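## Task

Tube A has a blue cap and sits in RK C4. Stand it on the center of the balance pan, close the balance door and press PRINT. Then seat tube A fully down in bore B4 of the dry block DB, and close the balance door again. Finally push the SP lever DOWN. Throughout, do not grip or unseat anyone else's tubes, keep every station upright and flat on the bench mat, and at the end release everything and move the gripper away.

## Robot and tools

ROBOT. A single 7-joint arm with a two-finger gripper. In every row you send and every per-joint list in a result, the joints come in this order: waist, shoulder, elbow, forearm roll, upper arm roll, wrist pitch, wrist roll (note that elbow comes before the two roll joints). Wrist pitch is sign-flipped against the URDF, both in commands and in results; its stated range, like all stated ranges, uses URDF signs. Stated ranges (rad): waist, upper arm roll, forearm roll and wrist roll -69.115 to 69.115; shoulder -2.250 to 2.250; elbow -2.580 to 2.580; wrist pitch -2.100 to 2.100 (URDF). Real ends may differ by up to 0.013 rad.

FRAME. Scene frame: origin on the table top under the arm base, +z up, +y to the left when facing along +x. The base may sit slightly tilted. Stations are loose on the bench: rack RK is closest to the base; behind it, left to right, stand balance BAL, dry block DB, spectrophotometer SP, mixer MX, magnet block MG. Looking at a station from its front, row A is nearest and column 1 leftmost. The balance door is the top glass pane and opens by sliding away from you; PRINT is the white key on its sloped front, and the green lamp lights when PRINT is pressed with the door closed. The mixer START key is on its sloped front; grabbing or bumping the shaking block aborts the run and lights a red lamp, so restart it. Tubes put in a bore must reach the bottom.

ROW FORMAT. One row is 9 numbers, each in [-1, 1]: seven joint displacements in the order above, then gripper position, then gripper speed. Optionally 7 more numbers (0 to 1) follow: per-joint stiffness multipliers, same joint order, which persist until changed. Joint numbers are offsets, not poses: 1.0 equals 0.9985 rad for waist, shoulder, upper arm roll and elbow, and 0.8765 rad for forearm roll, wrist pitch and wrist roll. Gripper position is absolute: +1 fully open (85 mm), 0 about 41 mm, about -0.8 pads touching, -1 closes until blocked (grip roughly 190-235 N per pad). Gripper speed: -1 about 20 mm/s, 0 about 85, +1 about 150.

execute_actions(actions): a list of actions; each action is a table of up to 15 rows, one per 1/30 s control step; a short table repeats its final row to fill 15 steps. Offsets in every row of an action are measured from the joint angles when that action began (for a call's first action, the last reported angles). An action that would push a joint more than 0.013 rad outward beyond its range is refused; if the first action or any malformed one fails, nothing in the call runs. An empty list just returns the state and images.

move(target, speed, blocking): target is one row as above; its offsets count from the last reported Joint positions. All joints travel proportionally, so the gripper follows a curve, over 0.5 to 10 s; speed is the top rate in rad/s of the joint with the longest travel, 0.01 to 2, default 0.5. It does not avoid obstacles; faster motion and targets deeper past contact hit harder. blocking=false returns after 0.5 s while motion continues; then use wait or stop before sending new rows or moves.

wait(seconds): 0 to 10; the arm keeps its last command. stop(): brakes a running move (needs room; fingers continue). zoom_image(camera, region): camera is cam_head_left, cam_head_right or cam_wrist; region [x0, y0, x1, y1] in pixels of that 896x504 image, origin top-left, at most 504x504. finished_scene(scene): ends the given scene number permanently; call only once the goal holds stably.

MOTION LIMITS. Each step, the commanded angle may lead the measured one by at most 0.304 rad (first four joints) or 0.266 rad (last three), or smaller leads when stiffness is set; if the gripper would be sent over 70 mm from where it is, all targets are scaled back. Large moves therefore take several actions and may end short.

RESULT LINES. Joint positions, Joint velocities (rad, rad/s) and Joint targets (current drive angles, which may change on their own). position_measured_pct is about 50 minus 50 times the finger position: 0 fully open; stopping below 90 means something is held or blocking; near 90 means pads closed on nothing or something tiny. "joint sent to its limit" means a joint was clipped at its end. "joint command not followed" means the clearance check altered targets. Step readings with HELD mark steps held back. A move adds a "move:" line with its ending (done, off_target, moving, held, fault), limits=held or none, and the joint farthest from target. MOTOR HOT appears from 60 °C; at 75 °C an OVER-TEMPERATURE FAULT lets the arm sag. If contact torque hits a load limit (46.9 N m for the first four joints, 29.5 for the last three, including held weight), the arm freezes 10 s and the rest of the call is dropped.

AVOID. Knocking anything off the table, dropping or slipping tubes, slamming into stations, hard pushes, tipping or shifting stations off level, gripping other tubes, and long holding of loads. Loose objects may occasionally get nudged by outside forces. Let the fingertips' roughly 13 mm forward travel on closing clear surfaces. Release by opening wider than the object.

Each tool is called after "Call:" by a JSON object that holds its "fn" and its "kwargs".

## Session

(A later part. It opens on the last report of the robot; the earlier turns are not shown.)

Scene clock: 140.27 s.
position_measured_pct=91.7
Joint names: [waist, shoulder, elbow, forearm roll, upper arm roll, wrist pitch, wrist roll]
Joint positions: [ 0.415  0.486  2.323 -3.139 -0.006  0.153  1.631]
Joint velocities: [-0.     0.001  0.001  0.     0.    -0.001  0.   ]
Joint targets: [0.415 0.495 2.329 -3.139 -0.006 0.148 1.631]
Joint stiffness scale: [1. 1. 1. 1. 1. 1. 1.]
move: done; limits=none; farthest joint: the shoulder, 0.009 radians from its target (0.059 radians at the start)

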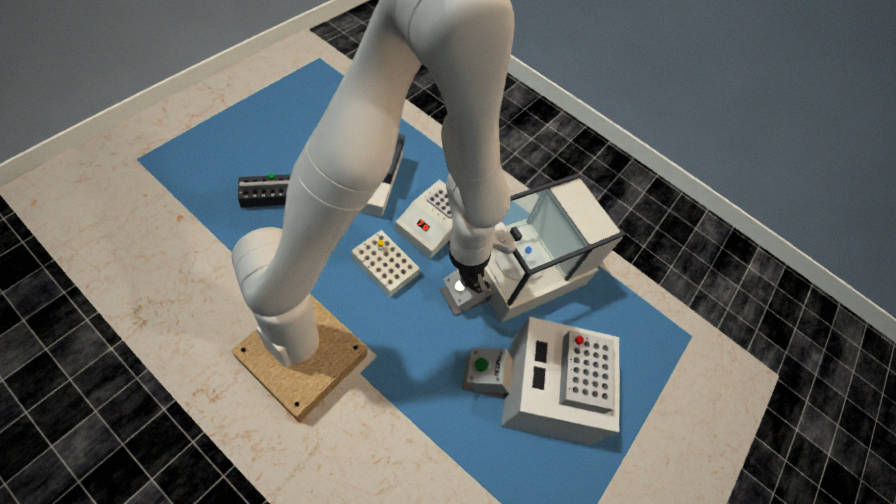

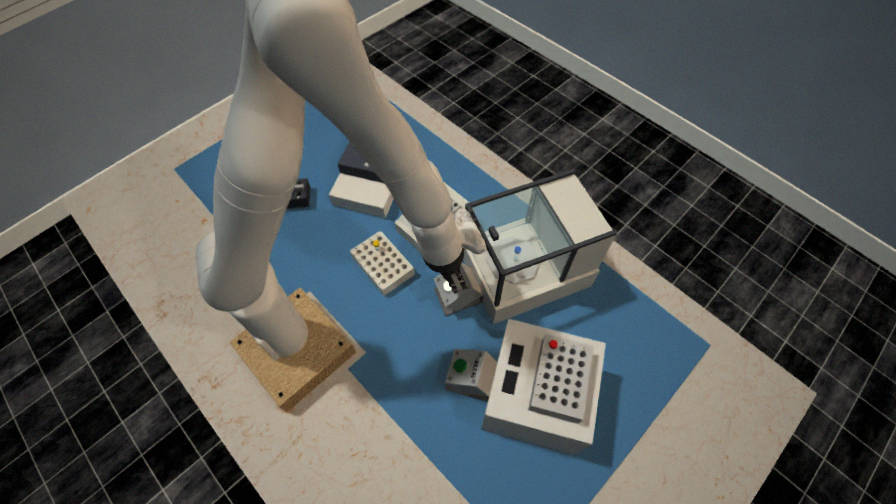

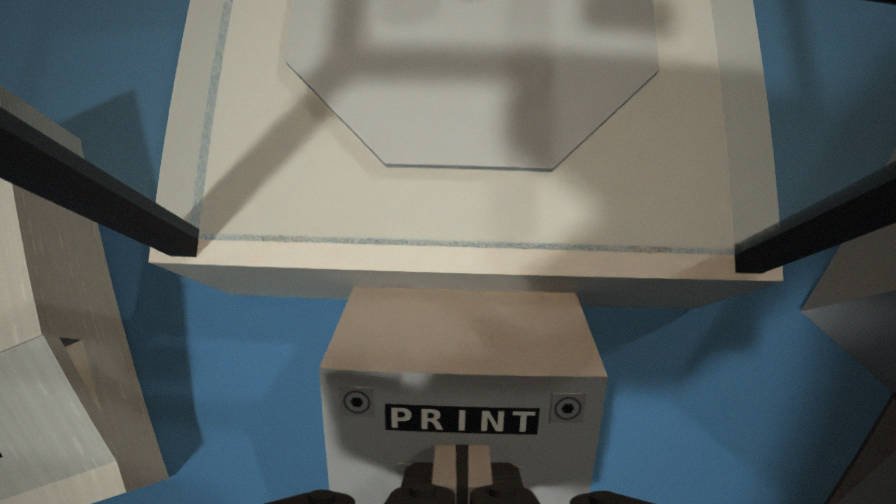

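Key lit. Retreat the same way and check the lamp.

Call:
{"fn": "move", "kwargs": {"target": [0,-0.115,-0.02,0,0,0.155,0,-1,0], "speed": 0.3}}

Call:
{"fn": "move", "kwargs": {"target": [0,-0.33,-0.3,0,0,0.95,0,0.1,0], "speed": 0.7}}

Scene clock: 145.40 s.
position_measured_pct=91.7
Joint names: [waist, shoulder, elbow, forearm roll, upper arm roll, wrist pitch, wrist roll]
Joint positions: [ 0.415  0.373  2.308 -3.139 -0.006  0.284  1.631]
Joint velocities: [-0.    -0.002 -0.001  0.     0.     0.     0.   ]
Joint targets: [0.415 0.371 2.303 -3.139 -0.006 0.289 1.631]
Joint stiffness scale: [1. 1. 1. 1. 1. 1. 1.]
move: done; limits=none; farthest joint: the elbow, 0.005 radians from its target (0.020 radians at the start)

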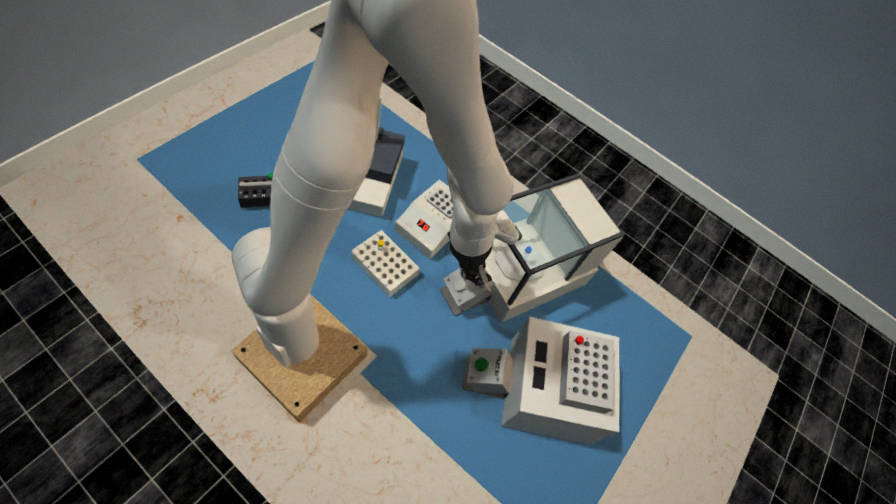

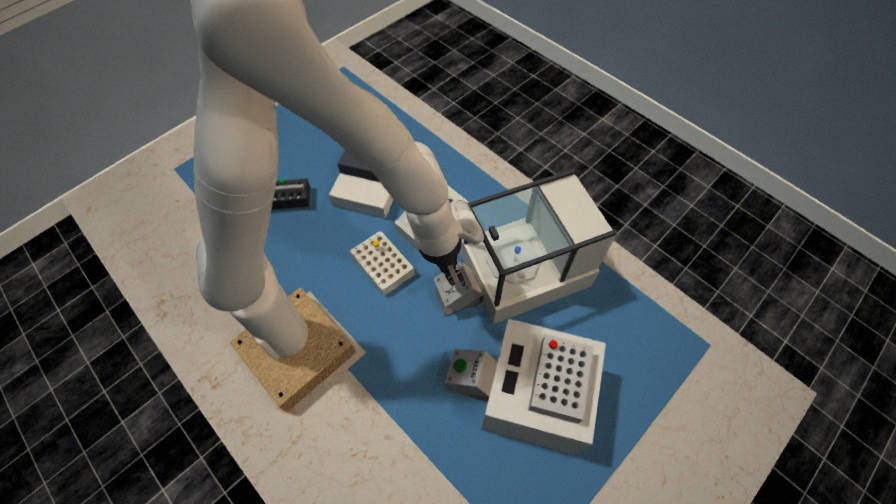

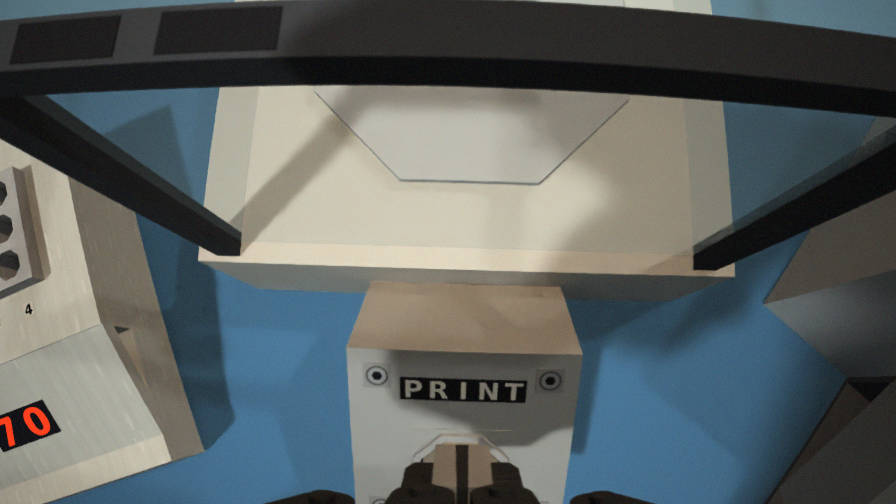

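Scene clock: 147.20 s.
position_measured_pct=45.2
Joint names: [waist, shoulder, elbow, forearm roll, upper arm roll, wrist pitch, wrist roll]
Joint positions: [ 0.415  0.046  2.013 -3.139 -0.006  1.111  1.631]
Joint velocities: [ 0.001 -0.002 -0.     0.     0.     0.    -0.001]
Joint targets: [0.415 0.044 2.008 -3.139 -0.006 1.116 1.631]
Joint stiffness scale: [1. 1. 1. 1. 1. 1. 1.]
move: done; limits=none; farthest joint: the wrist pitch, 0.006 radians from its target (0.833 radians at the start)

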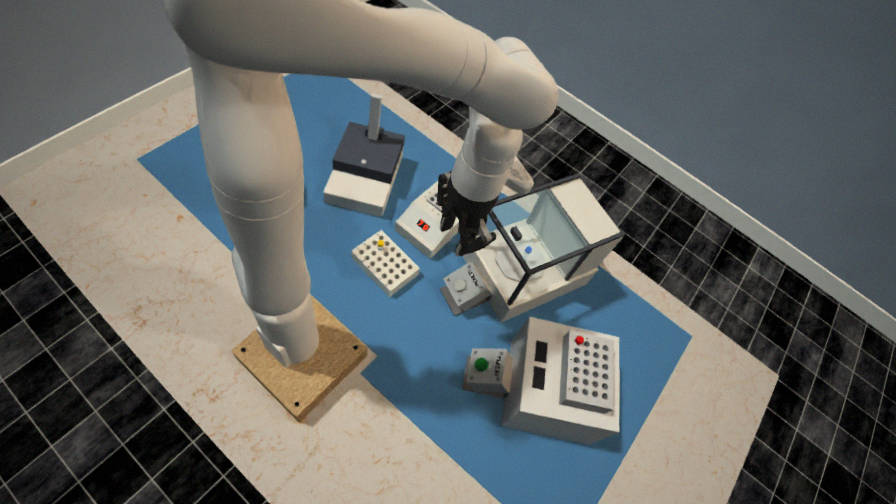

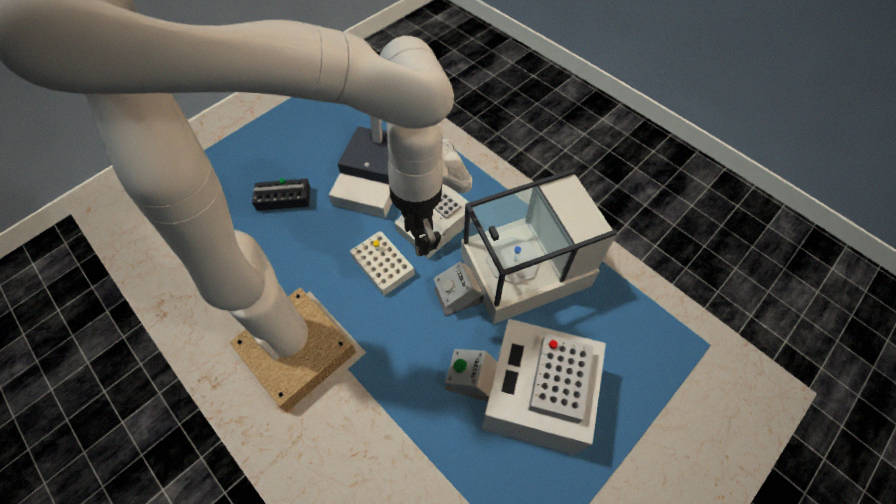

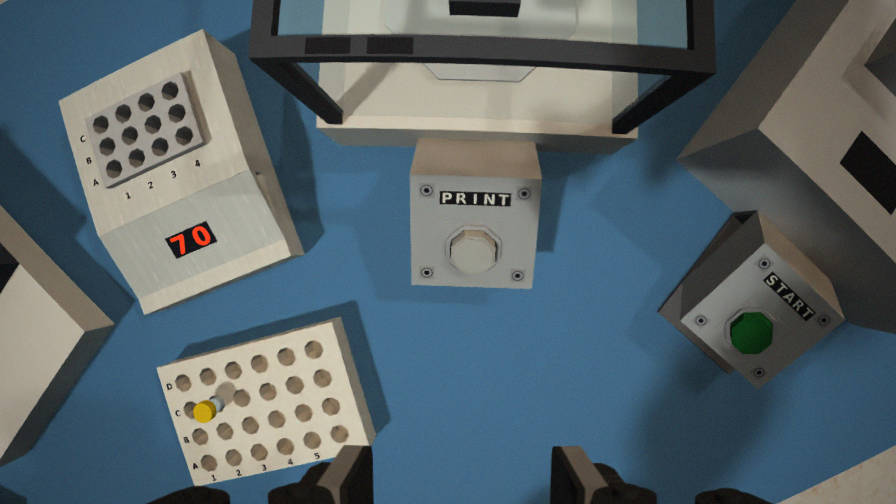

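Call:
{"fn": "move", "kwargs": {"target": [0,0.334,-0.435,0,0,0.125,0,0.1,0], "speed": 0.7}}

Call:
{"fn": "zoom_image", "kwargs": {"camera": "cam_wrist", "region": [220,0,724,504]}}

Scene clock: 154.93 s.
position_measured_pct=45.2
Joint names: [waist, shoulder, elbow, forearm roll, upper arm roll, wrist pitch, wrist roll]
Joint positions: [ 0.415  0.377  1.584 -3.139 -0.006  1.215  1.631]
Joint velocities: [ 0.001  0.002 -0.     0.     0.001 -0.    -0.   ]
Joint targets: [0.415 0.379 1.579 -3.139 -0.006 1.221 1.631]
Joint stiffness scale: [1. 1. 1. 1. 1. 1. 1.]
move: done; limits=none; farthest joint: the elbow, 0.005 radians from its target (0.435 radians at the start)

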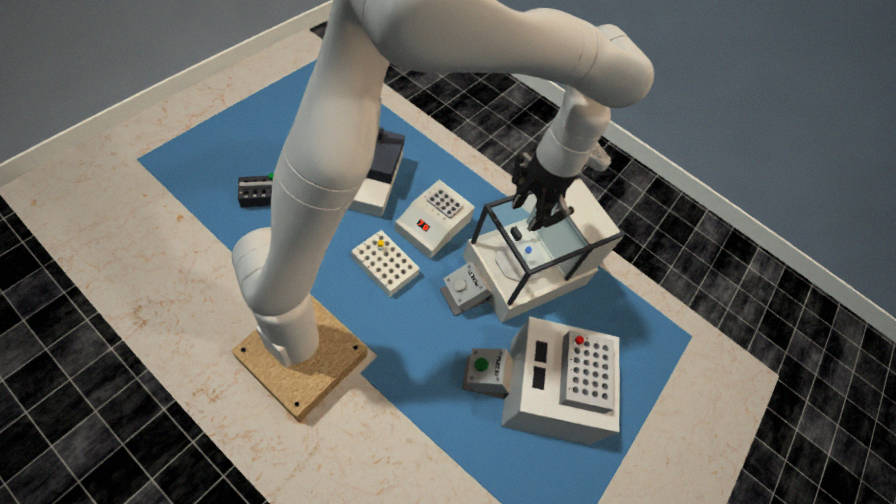

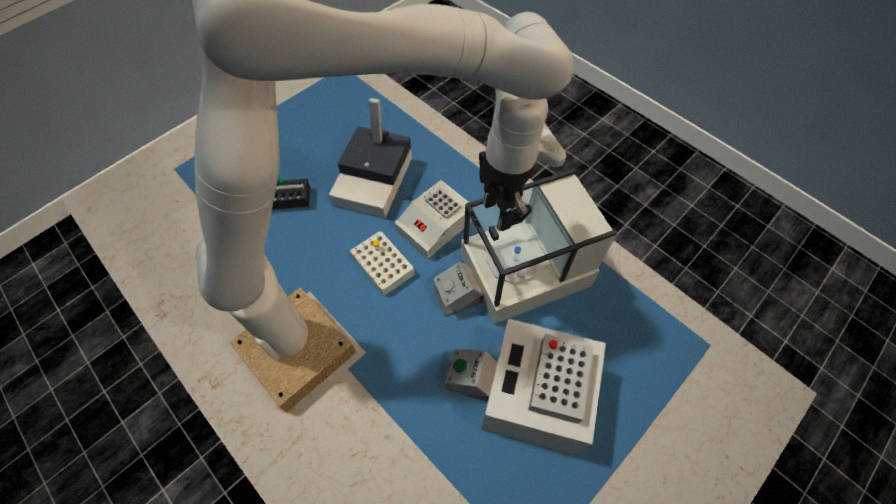

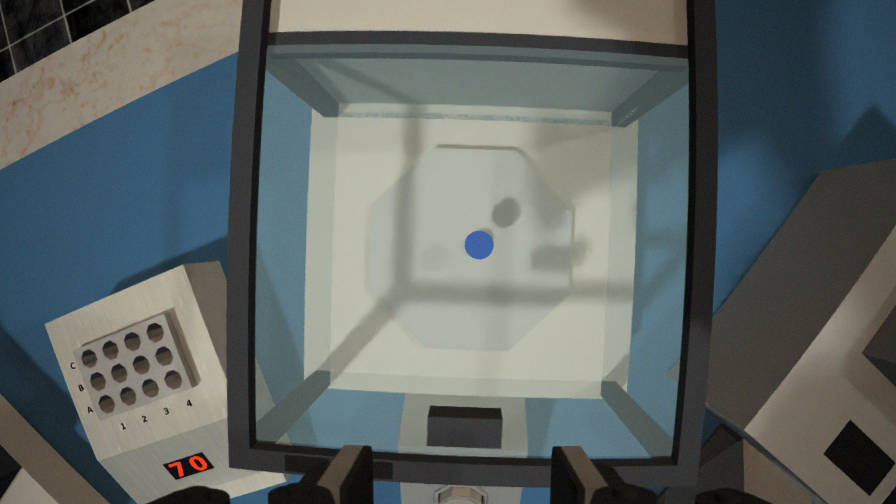

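Region (220, 0, 724, 504) of cam_wrist's 896x504 image, scaled by 1.000.

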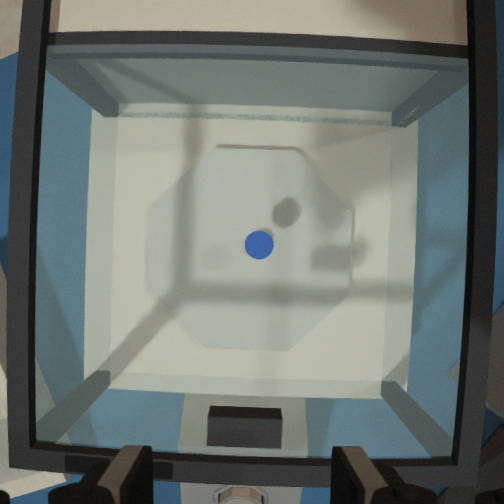

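Call:
{"fn": "move", "kwargs": {"target": [0,-0.334,0.435,0,0,-0.125,0,-1,0], "speed": 0.8}}

Call:
{"fn": "move", "kwargs": {"target": [0,0.38,0.305,0,0,-1,0,-1,0], "speed": 0.7}}

Call:
{"fn": "move", "kwargs": {"target": [0,0.075,0.014,0,0,-0.105,0,-1,0], "speed": 0.08}}

Call:
{"fn": "move", "kwargs": {"target": [0,-0.115,-0.02,0,0,0.155,0,-1,0], "speed": 0.4}}

Scene clock: 161.77 s.
position_measured_pct=91.7
Joint names: [waist, shoulder, elbow, forearm roll, upper arm roll, wrist pitch, wrist roll]
Joint positions: [ 0.415  0.046  2.013 -3.139 -0.006  1.111  1.631]
Joint velocities: [ 0.    -0.004  0.     0.001  0.    -0.001 -0.   ]
Joint targets: [0.415 0.044 2.018 -3.139 -0.006 1.106 1.631]
Joint stiffness scale: [1. 1. 1. 1. 1. 1. 1.]
move: done; limits=none; farthest joint: the wrist pitch, 0.006 radians from its target (0.110 radians at the start)

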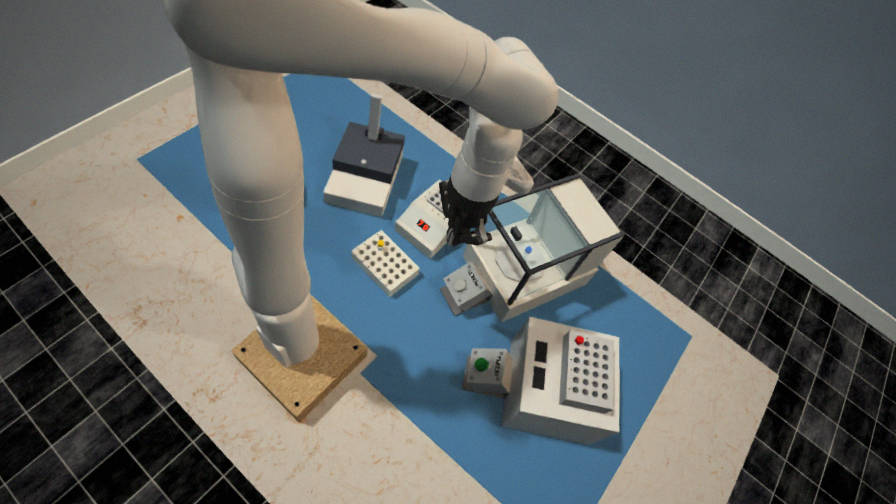

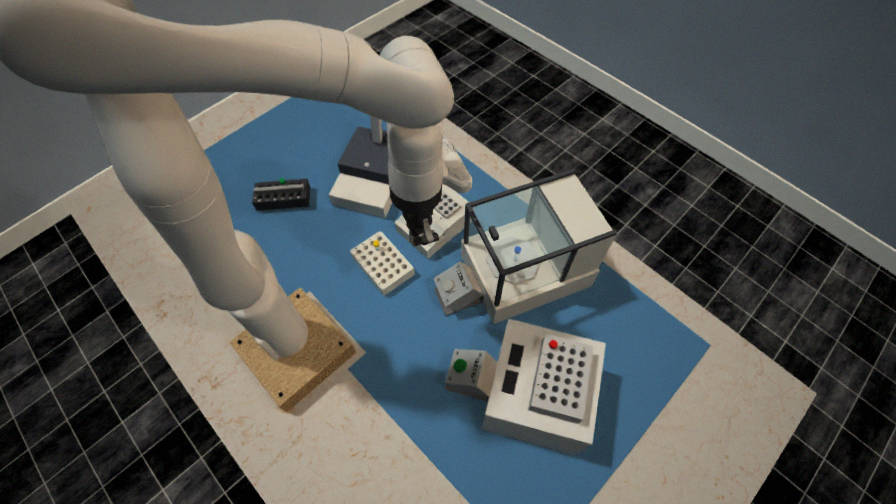

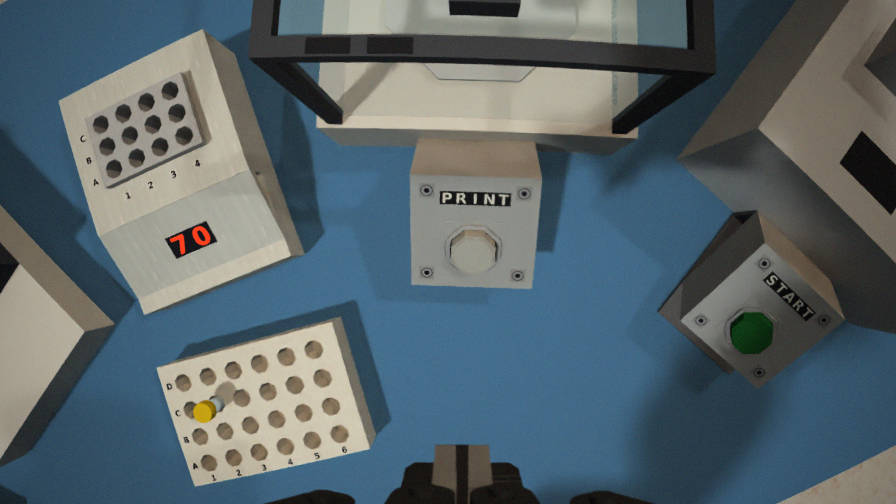

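Scene clock: 163.63 s.
position_measured_pct=91.7
Joint names: [waist, shoulder, elbow, forearm roll, upper arm roll, wrist pitch, wrist roll]
Joint positions: [ 0.415  0.423  2.313 -3.139 -0.006  0.24   1.631]
Joint velocities: [ 0.001  0.003  0.    -0.     0.     0.    -0.001]
Joint targets: [0.415 0.425 2.318 -3.139 -0.006 0.235 1.631]
Joint stiffness scale: [1. 1. 1. 1. 1. 1. 1.]
move: done; limits=none; farthest joint: the elbow, 0.005 radians from its target (0.304 radians at the start)

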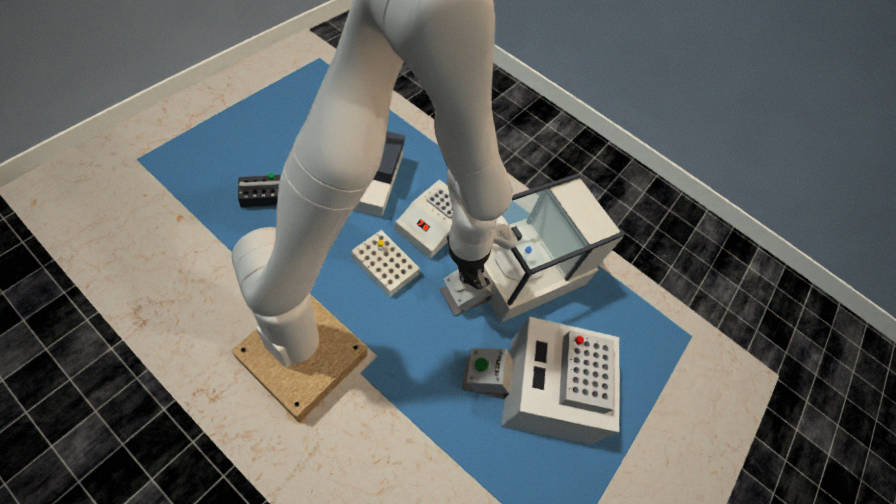

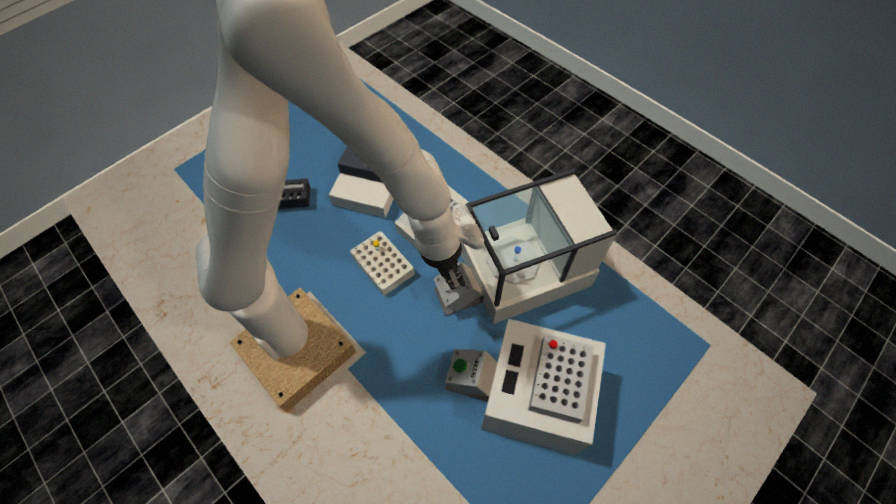

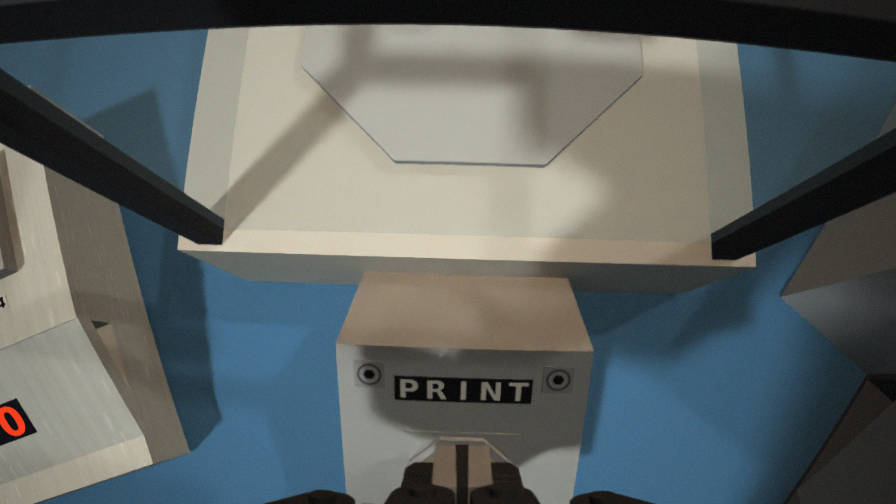

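Scene clock: 165.03 s.
position_measured_pct=91.7
Joint names: [waist, shoulder, elbow, forearm roll, upper arm roll, wrist pitch, wrist roll]
Joint positions: [ 0.415  0.486  2.321 -3.139 -0.006  0.155  1.631]
Joint velocities: [-0.001 -0.     0.001  0.     0.001 -0.    -0.001]
Joint targets: [0.415 0.498 2.327 -3.139 -0.006 0.148 1.631]
Joint stiffness scale: [1. 1. 1. 1. 1. 1. 1.]
move: off_target; limits=none; farthest joint: the shoulder, 0.012 radians from its target (0.075 radians at the start)

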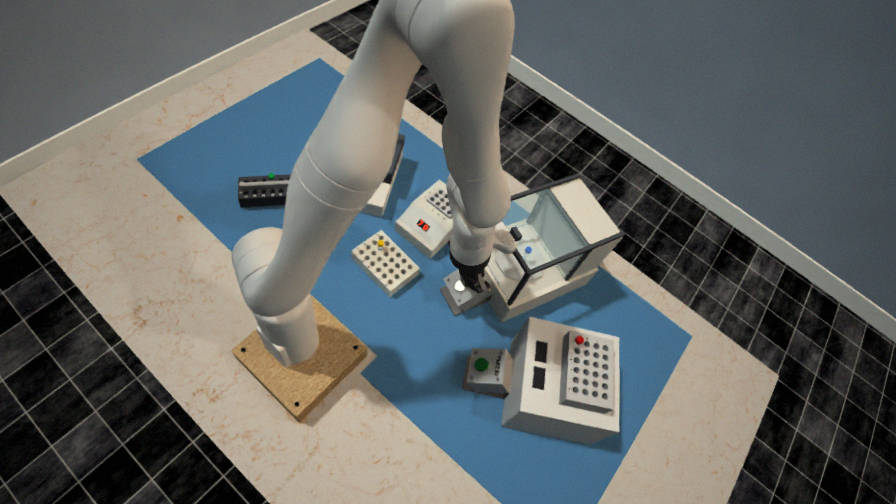

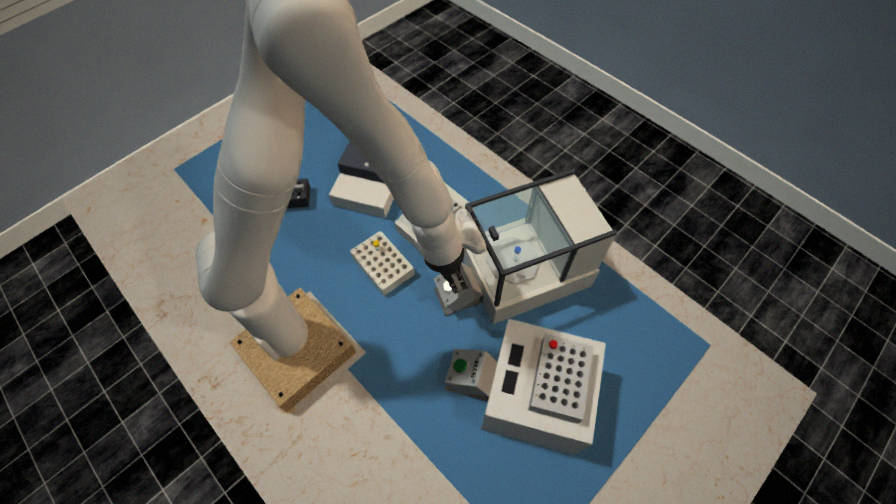

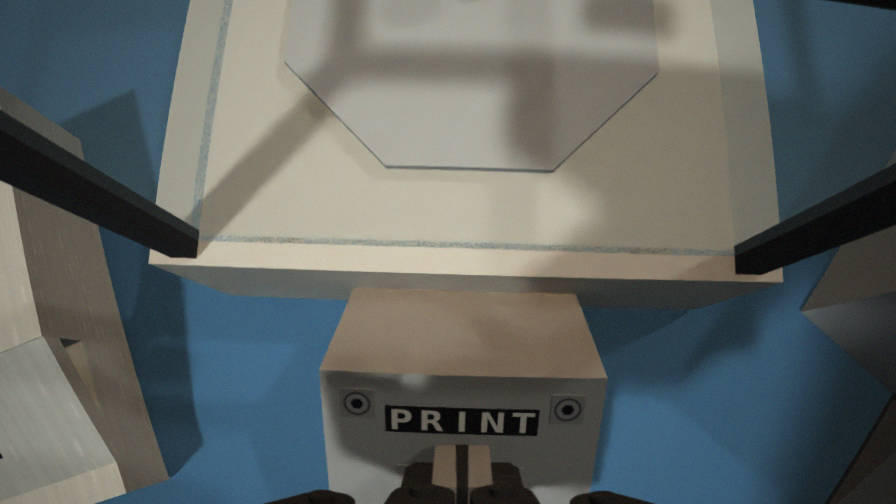

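Scene clock: 166.00 s.
position_measured_pct=91.7
Joint names: [waist, shoulder, elbow, forearm roll, upper arm roll, wrist pitch, wrist roll]
Joint positions: [ 0.415  0.374  2.306 -3.139 -0.006  0.285  1.631]
Joint velocities: [-0.001 -0.004 -0.     0.     0.    -0.    -0.001]
Joint targets: [0.415 0.371 2.301 -3.139 -0.006 0.291 1.631]
Joint stiffness scale: [1. 1. 1. 1. 1. 1. 1.]
move: done; limits=none; farthest joint: the elbow, 0.005 radians from its target (0.020 radians at the start)

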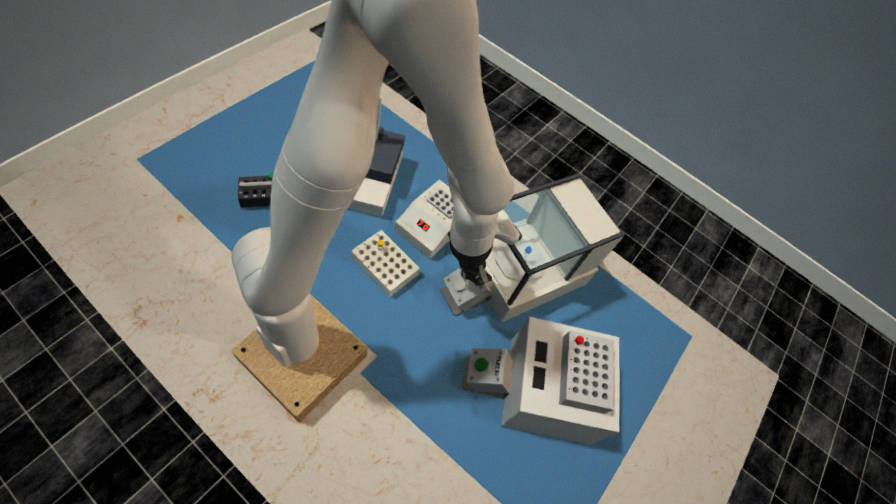

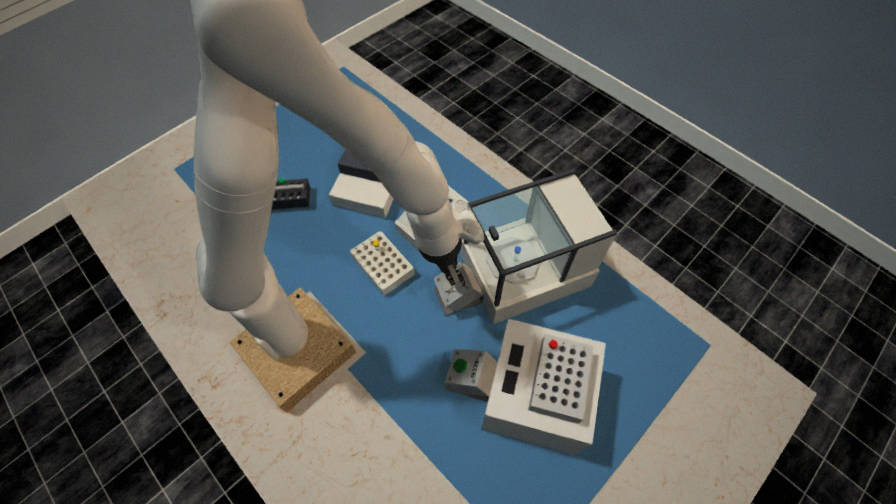

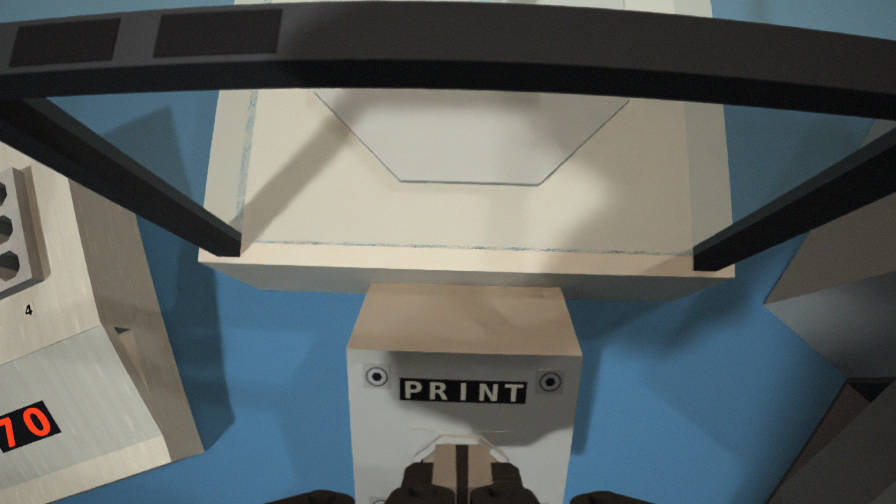

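Call:
{"fn": "move", "kwargs": {"target": [0,0.05,0.01,0,0,-0.055,-1,-1,0], "speed": 0.7}}

Call:
{"fn": "move", "kwargs": {"target": [0,0.075,0.014,0,0,-0.105,0,-1,0], "speed": 0.08}}

Call:
{"fn": "zoom_image", "kwargs": {"camera": "cam_head_right", "region": [420,180,560,320]}}

Scene clock: 174.77 s.
position_measured_pct=91.7
Joint names: [waist, shoulder, elbow, forearm roll, upper arm roll, wrist pitch, wrist roll]
Joint positions: [ 0.415  0.421  2.311 -3.139 -0.006  0.242  0.764]
Joint velocities: [-0.     0.002 -0.    -0.     0.     0.    -0.   ]
Joint targets: [0.415 0.424 2.316 -3.139 -0.006 0.237 0.755]
Joint stiffness scale: [1. 1. 1. 1. 1. 1. 1.]
move: done; limits=none; farthest joint: the wrist roll, 0.010 radians from its target (0.877 radians at the start)

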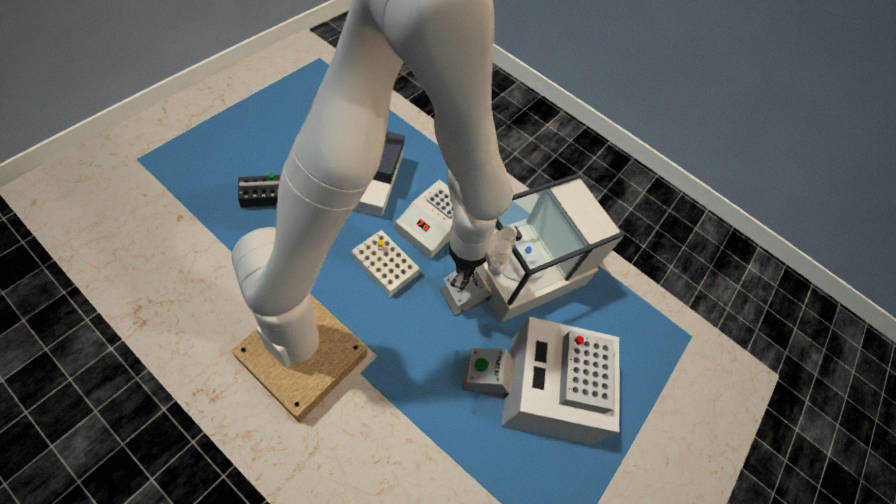

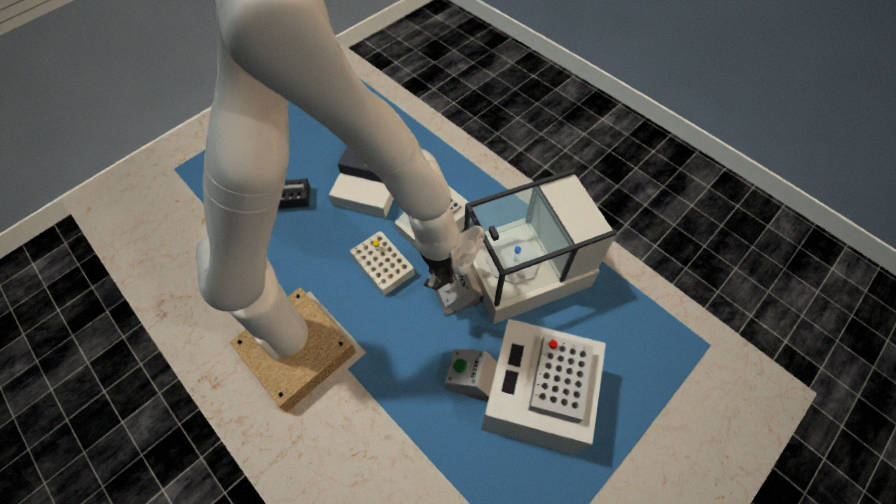

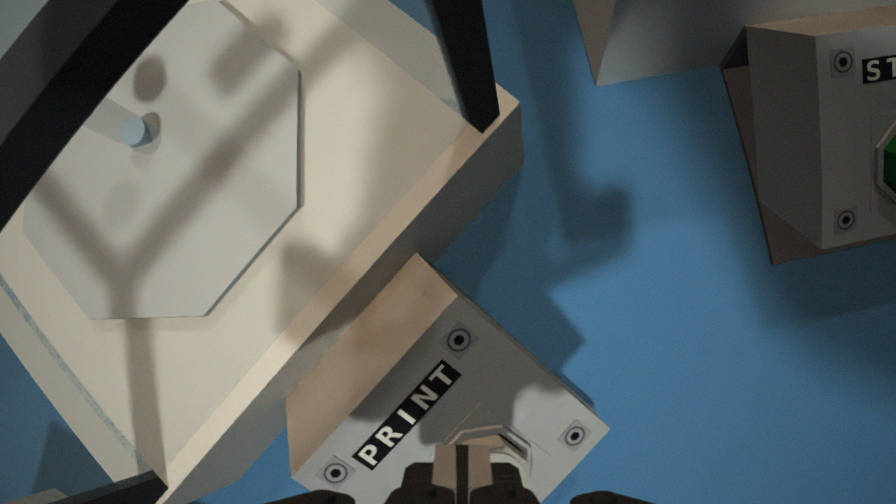

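Scene clock: 176.17 s.
position_measured_pct=91.7
Joint names: [waist, shoulder, elbow, forearm roll, upper arm roll, wrist pitch, wrist roll]
Joint positions: [ 0.415  0.485  2.32  -3.139 -0.006  0.158  0.764]
Joint velocities: [ 0.002  0.     0.    -0.    -0.    -0.     0.001]
Joint targets: [0.415 0.496 2.325 -3.139 -0.006 0.150 0.764]
Joint stiffness scale: [1. 1. 1. 1. 1. 1. 1.]
move: off_target; limits=none; farthest joint: the shoulder, 0.011 radians from its target (0.074 radians at the start)

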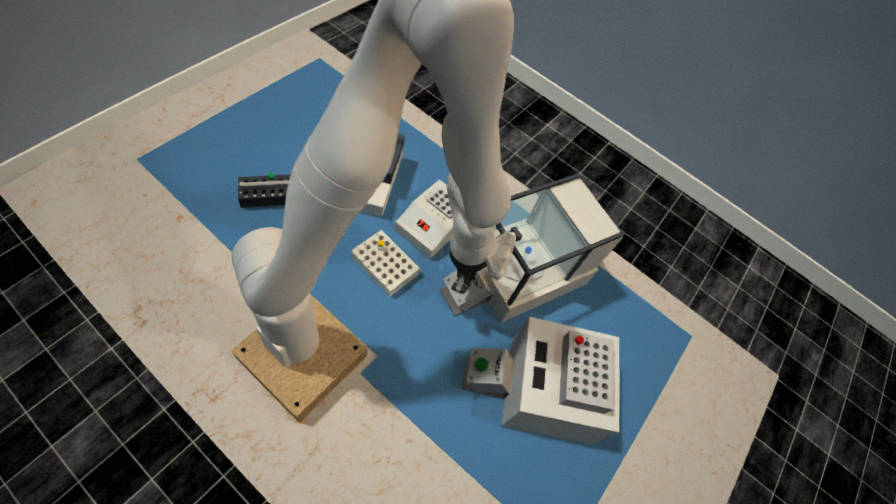

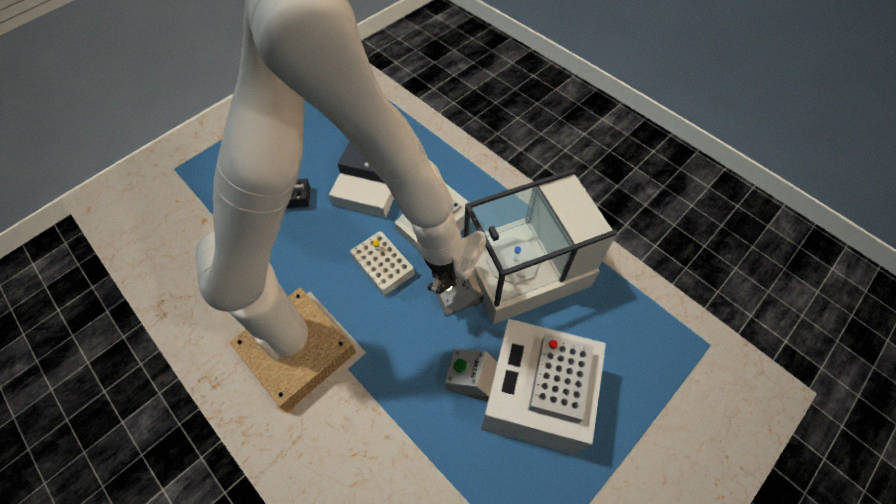

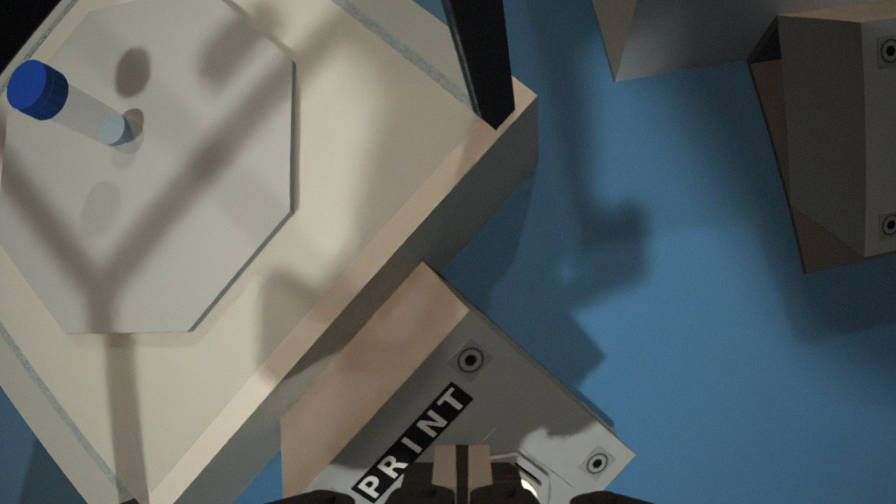

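Region (420, 180, 560, 320) of cam_head_right's 896x504 image, scaled by 3.600, with more detail than that image has.

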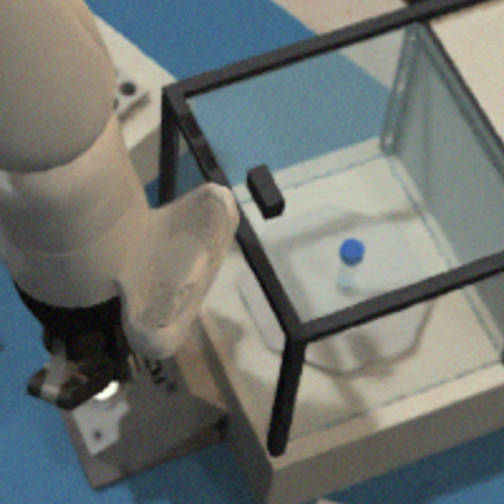

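Call:
{"fn": "wait", "kwargs": {"seconds": 0}}

Call:
{"fn": "zoom_image", "kwargs": {"camera": "cam_head_left", "region": [480,170,630,300]}}

Scene clock: 178.37 s.
position_measured_pct=91.7
Joint names: [waist, shoulder, elbow, forearm roll, upper arm roll, wrist pitch, wrist roll]
Joint positions: [ 0.415  0.485  2.32  -3.139 -0.006  0.157  0.764]
Joint velocities: [-0.001  0.001 -0.     0.     0.     0.     0.   ]
Joint targets: [0.415 0.496 2.325 -3.139 -0.006 0.150 0.764]
Joint stiffness scale: [1. 1. 1. 1. 1. 1. 1.]

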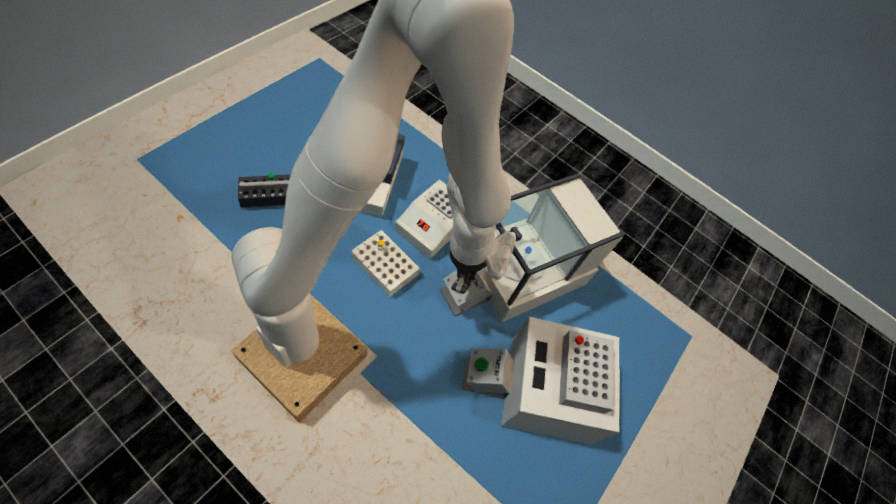

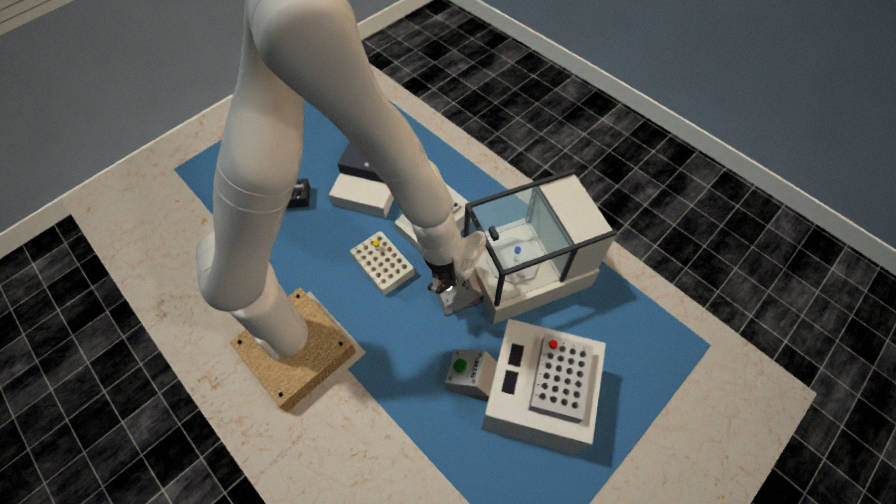

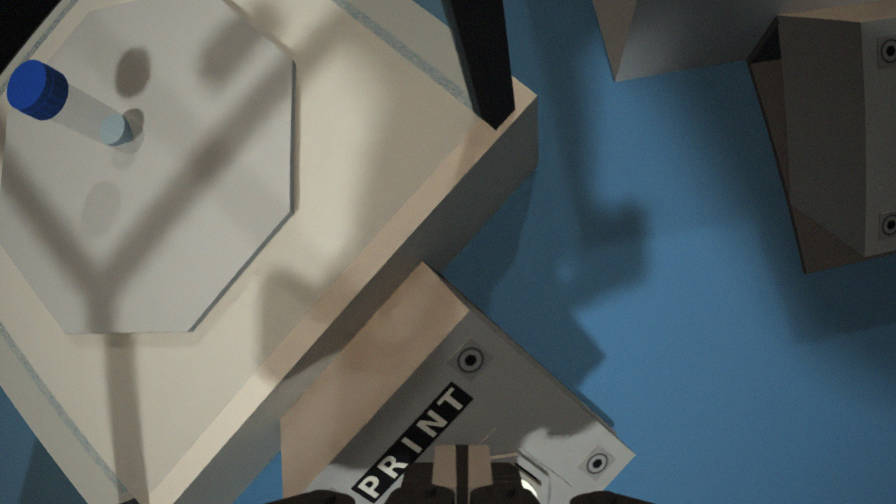

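Region (480, 170, 630, 300) of cam_head_left's 896x504 image, scaled by 3.360, with more detail than that image has; it fills the top 437 rows of this view, and the rest is white.

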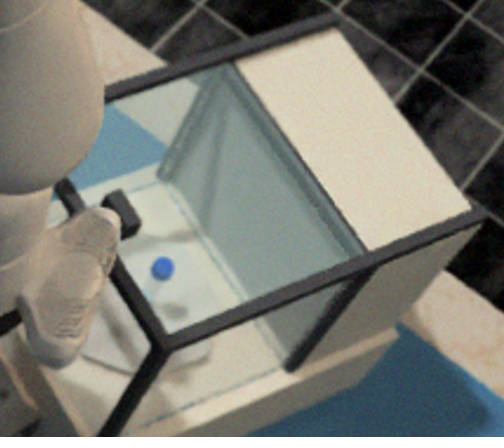

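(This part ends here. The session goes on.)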